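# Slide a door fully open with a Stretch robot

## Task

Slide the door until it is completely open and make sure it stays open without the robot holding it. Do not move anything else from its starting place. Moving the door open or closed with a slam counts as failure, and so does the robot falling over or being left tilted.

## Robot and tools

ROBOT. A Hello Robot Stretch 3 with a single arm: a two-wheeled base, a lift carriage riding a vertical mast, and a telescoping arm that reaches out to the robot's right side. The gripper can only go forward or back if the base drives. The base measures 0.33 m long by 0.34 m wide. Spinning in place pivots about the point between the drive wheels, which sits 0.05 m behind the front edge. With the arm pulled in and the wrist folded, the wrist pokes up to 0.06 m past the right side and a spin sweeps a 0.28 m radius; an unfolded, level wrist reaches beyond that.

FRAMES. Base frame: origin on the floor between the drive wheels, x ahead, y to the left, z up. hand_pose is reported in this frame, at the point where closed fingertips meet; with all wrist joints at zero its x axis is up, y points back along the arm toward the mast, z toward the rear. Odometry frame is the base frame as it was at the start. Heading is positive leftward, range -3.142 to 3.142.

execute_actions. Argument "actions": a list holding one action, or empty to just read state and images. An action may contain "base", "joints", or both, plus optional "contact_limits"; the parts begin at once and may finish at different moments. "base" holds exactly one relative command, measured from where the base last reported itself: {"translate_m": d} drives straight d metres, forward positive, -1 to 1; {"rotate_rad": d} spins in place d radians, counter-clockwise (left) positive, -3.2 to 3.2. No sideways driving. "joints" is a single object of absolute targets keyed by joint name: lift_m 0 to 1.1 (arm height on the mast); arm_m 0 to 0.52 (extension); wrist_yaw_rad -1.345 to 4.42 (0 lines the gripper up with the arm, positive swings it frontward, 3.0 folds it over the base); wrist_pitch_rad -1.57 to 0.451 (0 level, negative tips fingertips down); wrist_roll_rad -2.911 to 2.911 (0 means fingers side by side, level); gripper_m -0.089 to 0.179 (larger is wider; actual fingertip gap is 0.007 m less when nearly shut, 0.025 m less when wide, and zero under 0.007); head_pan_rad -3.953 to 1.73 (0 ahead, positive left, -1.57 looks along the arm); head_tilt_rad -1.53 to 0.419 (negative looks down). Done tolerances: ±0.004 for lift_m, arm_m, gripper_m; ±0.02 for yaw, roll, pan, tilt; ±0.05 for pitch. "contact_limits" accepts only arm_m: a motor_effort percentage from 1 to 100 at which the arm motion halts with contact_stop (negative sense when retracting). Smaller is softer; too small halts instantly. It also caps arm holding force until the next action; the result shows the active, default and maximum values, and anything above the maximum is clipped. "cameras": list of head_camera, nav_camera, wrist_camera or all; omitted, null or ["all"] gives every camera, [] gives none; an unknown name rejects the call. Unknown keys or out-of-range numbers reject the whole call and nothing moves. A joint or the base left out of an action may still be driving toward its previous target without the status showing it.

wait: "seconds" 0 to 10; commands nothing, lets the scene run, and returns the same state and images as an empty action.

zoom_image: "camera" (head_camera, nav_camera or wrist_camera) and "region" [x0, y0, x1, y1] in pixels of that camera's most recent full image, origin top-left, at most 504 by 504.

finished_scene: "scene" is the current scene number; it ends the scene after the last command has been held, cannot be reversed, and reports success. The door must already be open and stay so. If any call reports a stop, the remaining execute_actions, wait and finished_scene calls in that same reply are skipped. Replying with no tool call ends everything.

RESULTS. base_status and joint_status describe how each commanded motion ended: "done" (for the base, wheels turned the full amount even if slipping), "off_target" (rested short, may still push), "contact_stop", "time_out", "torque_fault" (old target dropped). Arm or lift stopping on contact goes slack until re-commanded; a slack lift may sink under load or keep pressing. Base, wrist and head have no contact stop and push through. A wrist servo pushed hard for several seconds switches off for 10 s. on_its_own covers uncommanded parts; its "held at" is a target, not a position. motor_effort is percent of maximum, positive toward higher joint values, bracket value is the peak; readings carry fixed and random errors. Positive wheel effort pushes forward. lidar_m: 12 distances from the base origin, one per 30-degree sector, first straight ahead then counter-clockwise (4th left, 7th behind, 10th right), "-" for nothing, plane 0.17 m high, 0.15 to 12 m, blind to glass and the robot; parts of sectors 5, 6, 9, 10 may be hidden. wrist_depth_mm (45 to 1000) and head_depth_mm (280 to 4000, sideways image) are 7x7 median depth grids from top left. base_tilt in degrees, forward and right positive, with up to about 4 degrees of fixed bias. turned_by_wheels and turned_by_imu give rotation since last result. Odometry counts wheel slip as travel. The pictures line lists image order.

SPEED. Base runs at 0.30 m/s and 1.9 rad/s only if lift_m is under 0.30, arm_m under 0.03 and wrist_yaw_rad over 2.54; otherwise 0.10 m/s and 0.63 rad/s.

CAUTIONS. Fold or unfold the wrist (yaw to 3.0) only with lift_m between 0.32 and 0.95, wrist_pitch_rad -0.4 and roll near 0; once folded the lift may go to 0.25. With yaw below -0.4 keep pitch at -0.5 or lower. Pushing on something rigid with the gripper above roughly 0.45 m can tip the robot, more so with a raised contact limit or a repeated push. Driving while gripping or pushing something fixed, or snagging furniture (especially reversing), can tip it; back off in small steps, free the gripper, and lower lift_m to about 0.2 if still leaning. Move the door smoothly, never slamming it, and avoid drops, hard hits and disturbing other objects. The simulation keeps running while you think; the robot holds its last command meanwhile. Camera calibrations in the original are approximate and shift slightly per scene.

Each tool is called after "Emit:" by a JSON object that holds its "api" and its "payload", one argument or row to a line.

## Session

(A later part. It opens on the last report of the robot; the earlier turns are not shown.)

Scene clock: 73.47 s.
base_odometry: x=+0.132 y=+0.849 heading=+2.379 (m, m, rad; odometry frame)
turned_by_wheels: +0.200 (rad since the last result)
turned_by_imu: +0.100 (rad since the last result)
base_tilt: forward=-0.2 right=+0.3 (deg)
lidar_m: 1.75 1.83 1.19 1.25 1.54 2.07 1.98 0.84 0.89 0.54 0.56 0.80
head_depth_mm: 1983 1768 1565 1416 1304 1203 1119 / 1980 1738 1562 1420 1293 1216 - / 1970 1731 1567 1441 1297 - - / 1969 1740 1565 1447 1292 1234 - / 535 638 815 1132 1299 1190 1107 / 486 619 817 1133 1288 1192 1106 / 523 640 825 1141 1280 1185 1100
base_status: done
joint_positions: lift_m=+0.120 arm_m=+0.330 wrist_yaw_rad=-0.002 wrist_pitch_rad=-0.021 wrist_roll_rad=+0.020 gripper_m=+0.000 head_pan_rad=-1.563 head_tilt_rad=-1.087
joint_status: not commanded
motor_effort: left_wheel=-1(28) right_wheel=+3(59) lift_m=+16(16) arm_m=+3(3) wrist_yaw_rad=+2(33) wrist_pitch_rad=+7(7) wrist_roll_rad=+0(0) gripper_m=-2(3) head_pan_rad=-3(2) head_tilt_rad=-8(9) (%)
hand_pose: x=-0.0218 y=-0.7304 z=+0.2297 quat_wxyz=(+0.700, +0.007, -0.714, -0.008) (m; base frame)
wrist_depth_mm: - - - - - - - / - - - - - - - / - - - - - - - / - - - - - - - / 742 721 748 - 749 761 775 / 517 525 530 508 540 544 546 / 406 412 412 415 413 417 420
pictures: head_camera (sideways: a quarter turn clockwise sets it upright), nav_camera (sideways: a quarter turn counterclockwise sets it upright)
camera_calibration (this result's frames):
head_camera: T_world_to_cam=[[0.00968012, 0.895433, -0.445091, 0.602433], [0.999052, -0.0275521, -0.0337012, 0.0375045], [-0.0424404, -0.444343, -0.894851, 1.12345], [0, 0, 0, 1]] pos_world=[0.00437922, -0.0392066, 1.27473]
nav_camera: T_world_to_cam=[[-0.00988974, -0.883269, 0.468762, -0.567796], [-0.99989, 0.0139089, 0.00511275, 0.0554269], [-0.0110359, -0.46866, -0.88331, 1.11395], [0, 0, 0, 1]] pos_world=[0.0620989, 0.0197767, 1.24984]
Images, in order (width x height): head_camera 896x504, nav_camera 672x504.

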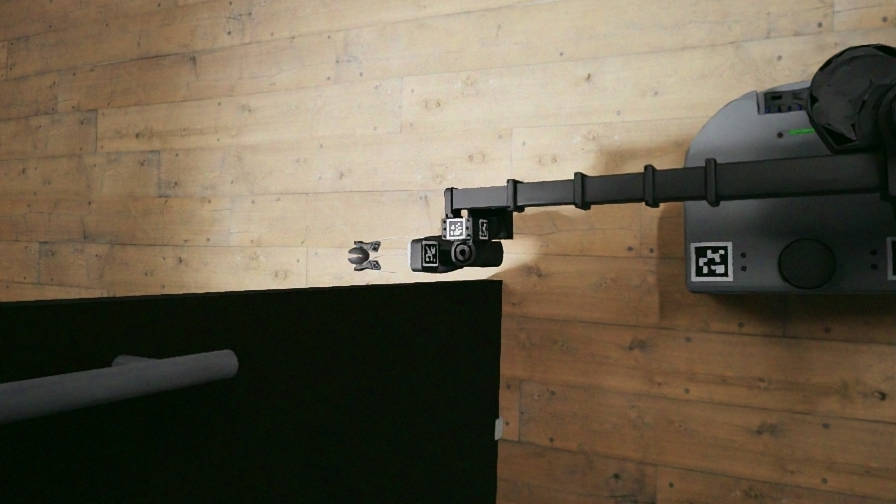

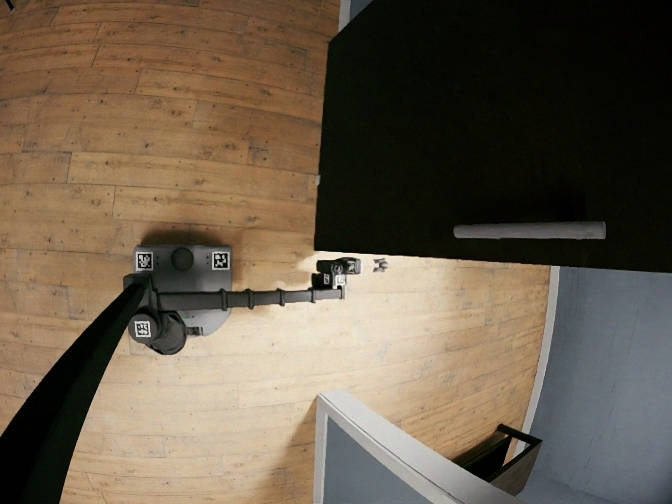

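Emit:
{"api": "execute_actions", "payload": {
  "actions": [
    {"base":{"translate_m":0.25}}
  ],
  "cameras": ["head_camera"]
}}

Emit:
{"api": "execute_actions", "payload": {
  "actions": [
    {"base":{"translate_m":0.05}}
  ],
  "cameras": ["head_camera"]
}}

Scene clock: 80.30 s.
base_odometry: x=-0.048 y=+1.022 heading=+2.379 (m, m, rad; odometry frame)
turned_by_wheels: +0.000 (rad since the last result)
turned_by_imu: -0.047 (rad since the last result)
base_tilt: forward=-0.2 right=+0.3 (deg)
lidar_m: 1.51 1.56 1.37 1.15 2.00 2.34 2.26 1.03 2.77 0.54 0.56 0.76
head_depth_mm: 1982 1747 1562 1423 1317 1199 1119 / 1980 1751 1572 1433 1315 1212 - / 1966 1745 1573 1434 1300 - - / 1976 1740 1545 1365 1294 1228 - / 508 600 813 1127 1293 1197 1103 / 494 633 809 1123 1286 1193 1105 / 518 631 806 1115 1292 1181 1099
base_status: done
joint_positions: lift_m=+0.120 arm_m=+0.330 wrist_yaw_rad=-0.001 wrist_pitch_rad=-0.021 wrist_roll_rad=+0.020 gripper_m=+0.000 head_pan_rad=-1.563 head_tilt_rad=-1.087
joint_status: not commanded
motor_effort: left_wheel=+1(20) right_wheel=+0(61) lift_m=+16(17) arm_m=+2(3) wrist_yaw_rad=+2(35) wrist_pitch_rad=+7(7) wrist_roll_rad=+0(0) gripper_m=-2(3) head_pan_rad=-3(3) head_tilt_rad=-8(9) (%)
hand_pose: x=-0.0218 y=-0.7305 z=+0.2296 quat_wxyz=(+0.700, +0.007, -0.714, -0.008) (m; base frame)
wrist_depth_mm: 115 - - - - - - / 115 - - - - - - / 117 - - - - - - / 118 165 - - - - - / 118 165 752 - 781 754 784 / 119 158 527 507 541 545 548 / 119 160 408 416 424 416 423
pictures: head_camera (sideways: a quarter turn clockwise sets it upright)
camera_calibration (this result's frames):
head_camera: T_world_to_cam=[[0.00968019, 0.895453, -0.445051, 0.602381], [0.999052, -0.0275508, -0.0337028, 0.0375065], [-0.0424408, -0.444303, -0.894871, 1.12348], [0, 0, 0, 1]] pos_world=[0.0043792, -0.0392054, 1.27472]
Images, in order (width x height): head_camera 896x504.

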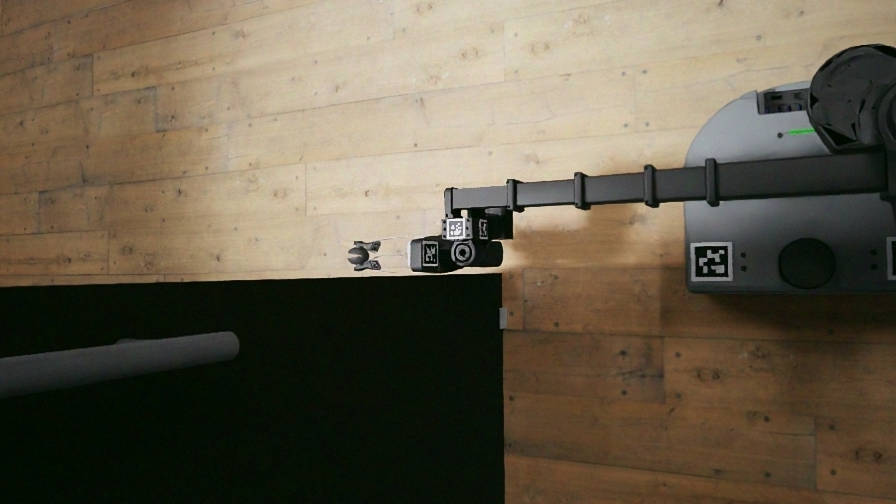

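Scene clock: 81.73 s.
base_odometry: x=-0.085 y=+1.056 heading=+2.379 (m, m, rad; odometry frame)
turned_by_wheels: +0.000 (rad since the last result)
turned_by_imu: -0.020 (rad since the last result)
base_tilt: forward=-0.1 right=+0.4 (deg)
lidar_m: 1.46 1.51 1.43 1.15 1.98 2.40 2.31 1.07 2.80 0.53 0.55 0.74
head_depth_mm: 1997 1749 1570 1431 1306 1199 1126 / 1981 1753 1574 1414 1300 1215 - / 1982 1758 1561 1433 1304 - - / 1959 1738 1562 1347 1296 1232 - / 518 614 809 1118 1297 1190 1107 / 481 625 799 1106 1287 1198 1106 / 513 624 795 1092 1288 1190 1102
base_status: done
joint_positions: lift_m=+0.120 arm_m=+0.330 wrist_yaw_rad=-0.002 wrist_pitch_rad=-0.021 wrist_roll_rad=+0.020 gripper_m=+0.000 head_pan_rad=-1.563 head_tilt_rad=-1.087
joint_status: not commanded
motor_effort: left_wheel=+1(21) right_wheel=+0(59) lift_m=+15(15) arm_m=+2(2) wrist_yaw_rad=+2(33) wrist_pitch_rad=+7(7) wrist_roll_rad=+0(0) gripper_m=-3(2) head_pan_rad=-2(3) head_tilt_rad=-9(7) (%)
hand_pose: x=-0.0218 y=-0.7305 z=+0.2297 quat_wxyz=(+0.700, +0.007, -0.714, -0.008) (m; base frame)
wrist_depth_mm: - 101 - - - - - / - 101 - - - - - / - 102 - - - - - / - 103 - - - - - / - 104 748 - 763 772 768 / - 104 489 506 542 538 541 / - 104 394 417 414 419 419
pictures: head_camera (sideways: a quarter turn clockwise sets it upright)
camera_calibration (this result's frames):
head_camera: T_world_to_cam=[[0.00968061, 0.895453, -0.445052, 0.602382], [0.999052, -0.0275513, -0.0337028, 0.0375065], [-0.042441, -0.444303, -0.894871, 1.12348], [0, 0, 0, 1]] pos_world=[0.00437918, -0.0392054, 1.27472]
Images, in order (width x height): head_camera 896x504.

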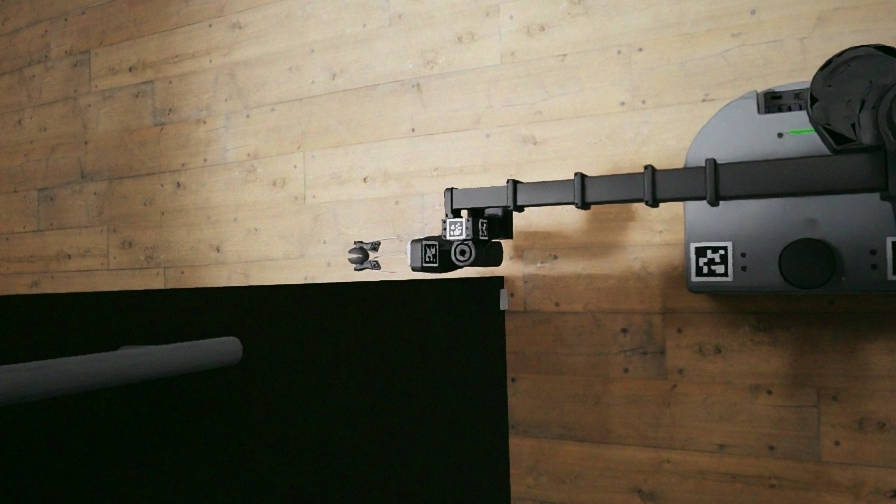

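Emit:
{"api": "execute_actions", "payload": {
  "actions": [
    {"base":{"translate_m":0.04}}
  ],
  "cameras": ["head_camera"]
}}

Emit:
{"api": "execute_actions", "payload": {
  "actions": [
    {"base":{"translate_m":-0.03}}
  ],
  "cameras": ["head_camera"]
}}

Scene clock: 85.73 s.
base_odometry: x=-0.113 y=+1.084 heading=+2.379 (m, m, rad; odometry frame)
turned_by_wheels: -0.001 (rad since the last result)
turned_by_imu: -0.016 (rad since the last result)
base_tilt: forward=-0.2 right=+0.3 (deg)
lidar_m: 1.42 1.46 1.62 1.15 1.98 2.45 2.34 1.10 2.81 0.53 0.55 0.74
head_depth_mm: 2001 1747 1559 1422 1308 1206 1125 / 1989 1747 1559 1423 1296 1210 - / 1966 1741 1558 1442 1299 - - / 1976 1689 1556 1359 1290 1227 - / 505 595 807 1113 1293 1188 1102 / 501 625 800 1104 1291 1191 1096 / 512 621 789 1089 1287 1188 1104
base_status: done
joint_positions: lift_m=+0.120 arm_m=+0.330 wrist_yaw_rad=-0.011 wrist_pitch_rad=-0.021 wrist_roll_rad=+0.020 gripper_m=+0.000 head_pan_rad=-1.563 head_tilt_rad=-1.087
joint_status: not commanded
on_its_own: right_wheel is at rest, and its effort (+20) is outside its rest range (-18 to +18)
motor_effort: left_wheel=-7(24) right_wheel=+20(60) lift_m=+16(15) arm_m=+2(2) wrist_yaw_rad=+11(33) wrist_pitch_rad=+7(7) wrist_roll_rad=+0(0) gripper_m=-3(1) head_pan_rad=-3(3) head_tilt_rad=-8(8) (%)
hand_pose: x=-0.0242 y=-0.7305 z=+0.2297 quat_wxyz=(+0.700, +0.004, -0.714, -0.011) (m; base frame)
wrist_depth_mm: - 64 116 - - - - / - 64 117 - - - - / - 65 119 - - - - / - 65 120 - - - - / - 65 121 - 767 781 760 / - 66 107 499 547 536 559 / - 66 144 417 419 420 422
pictures: head_camera (sideways: a quarter turn clockwise sets it upright)
camera_calibration (this result's frames):
head_camera: T_world_to_cam=[[0.00968249, 0.895458, -0.44504, 0.602367], [0.999052, -0.027553, -0.0337032, 0.0375071], [-0.042442, -0.444292, -0.894876, 1.12349], [0, 0, 0, 1]] pos_world=[0.00437909, -0.0392051, 1.27472]
Images, in order (width x height): head_camera 896x504.

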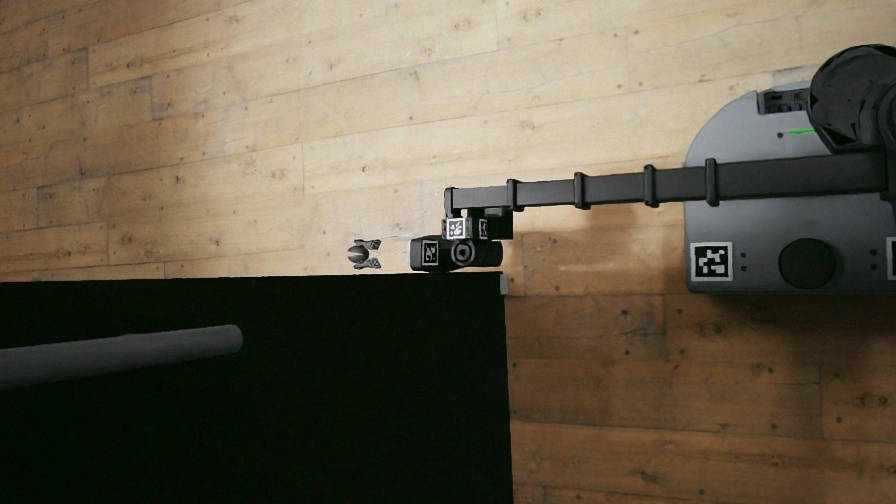

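Scene clock: 86.90 s.
base_odometry: x=-0.092 y=+1.063 heading=+2.379 (m, m, rad; odometry frame)
turned_by_wheels: +0.000 (rad since the last result)
turned_by_imu: +0.000 (rad since the last result)
base_tilt: forward=-0.1 right=+0.3 (deg)
lidar_m: 1.45 1.49 1.75 1.15 1.97 2.43 2.32 1.08 2.80 0.54 0.55 0.74
head_depth_mm: 1982 1751 1576 1427 1306 1200 1122 / 1978 1746 1566 1418 1302 1213 - / 1964 1740 1580 1444 1304 - - / 1965 1731 1553 1443 1298 1231 - / 548 665 843 1117 1289 1196 1100 / 481 590 802 1103 1300 1185 1098 / 513 623 794 1093 1280 1189 1100
base_status: done
joint_positions: lift_m=+0.120 arm_m=+0.330 wrist_yaw_rad=-0.001 wrist_pitch_rad=-0.021 wrist_roll_rad=+0.020 gripper_m=+0.000 head_pan_rad=-1.563 head_tilt_rad=-1.087
joint_status: not commanded
motor_effort: left_wheel=+1(9) right_wheel=+0(12) lift_m=+16(15) arm_m=+2(2) wrist_yaw_rad=+2(10) wrist_pitch_rad=+7(7) wrist_roll_rad=+0(0) gripper_m=-3(3) head_pan_rad=-3(2) head_tilt_rad=-8(8) (%)
hand_pose: x=-0.0218 y=-0.7305 z=+0.2297 quat_wxyz=(+0.700, +0.007, -0.714, -0.008) (m; base frame)
wrist_depth_mm: - 104 - - - - - / - 105 - - - - - / - 106 - - - - - / - 107 - - - - - / - 107 748 - 765 793 789 / - 108 519 505 541 546 548 / - 108 393 414 415 415 420
pictures: head_camera (sideways: a quarter turn clockwise sets it upright)
camera_calibration (this result's frames):
head_camera: T_world_to_cam=[[0.00969402, 0.895458, -0.44504, 0.602367], [0.999052, -0.0275659, -0.0337032, 0.0375071], [-0.0424477, -0.444292, -0.894876, 1.12349], [0, 0, 0, 1]] pos_world=[0.00437859, -0.0392051, 1.27472]
Images, in order (width x height): head_camera 896x504.

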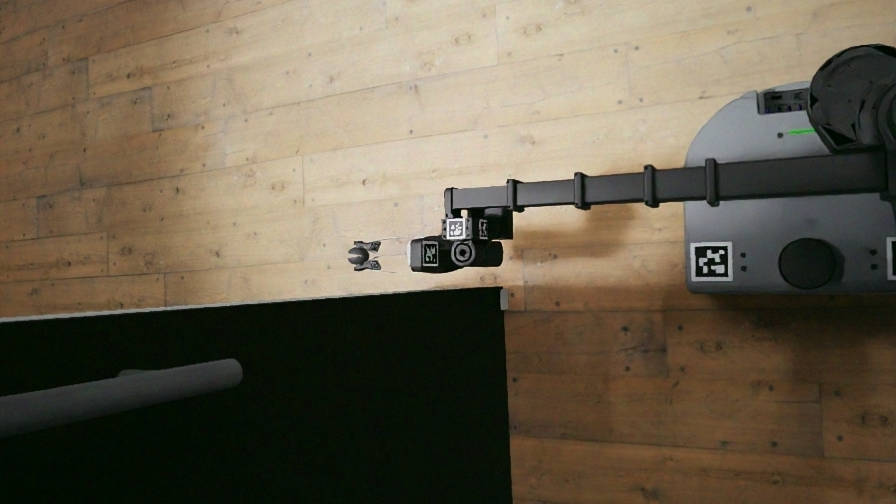

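Emit:
{"api": "finished_scene", "payload": {
  "scene": 2
}}

The scene is finished: the task was done.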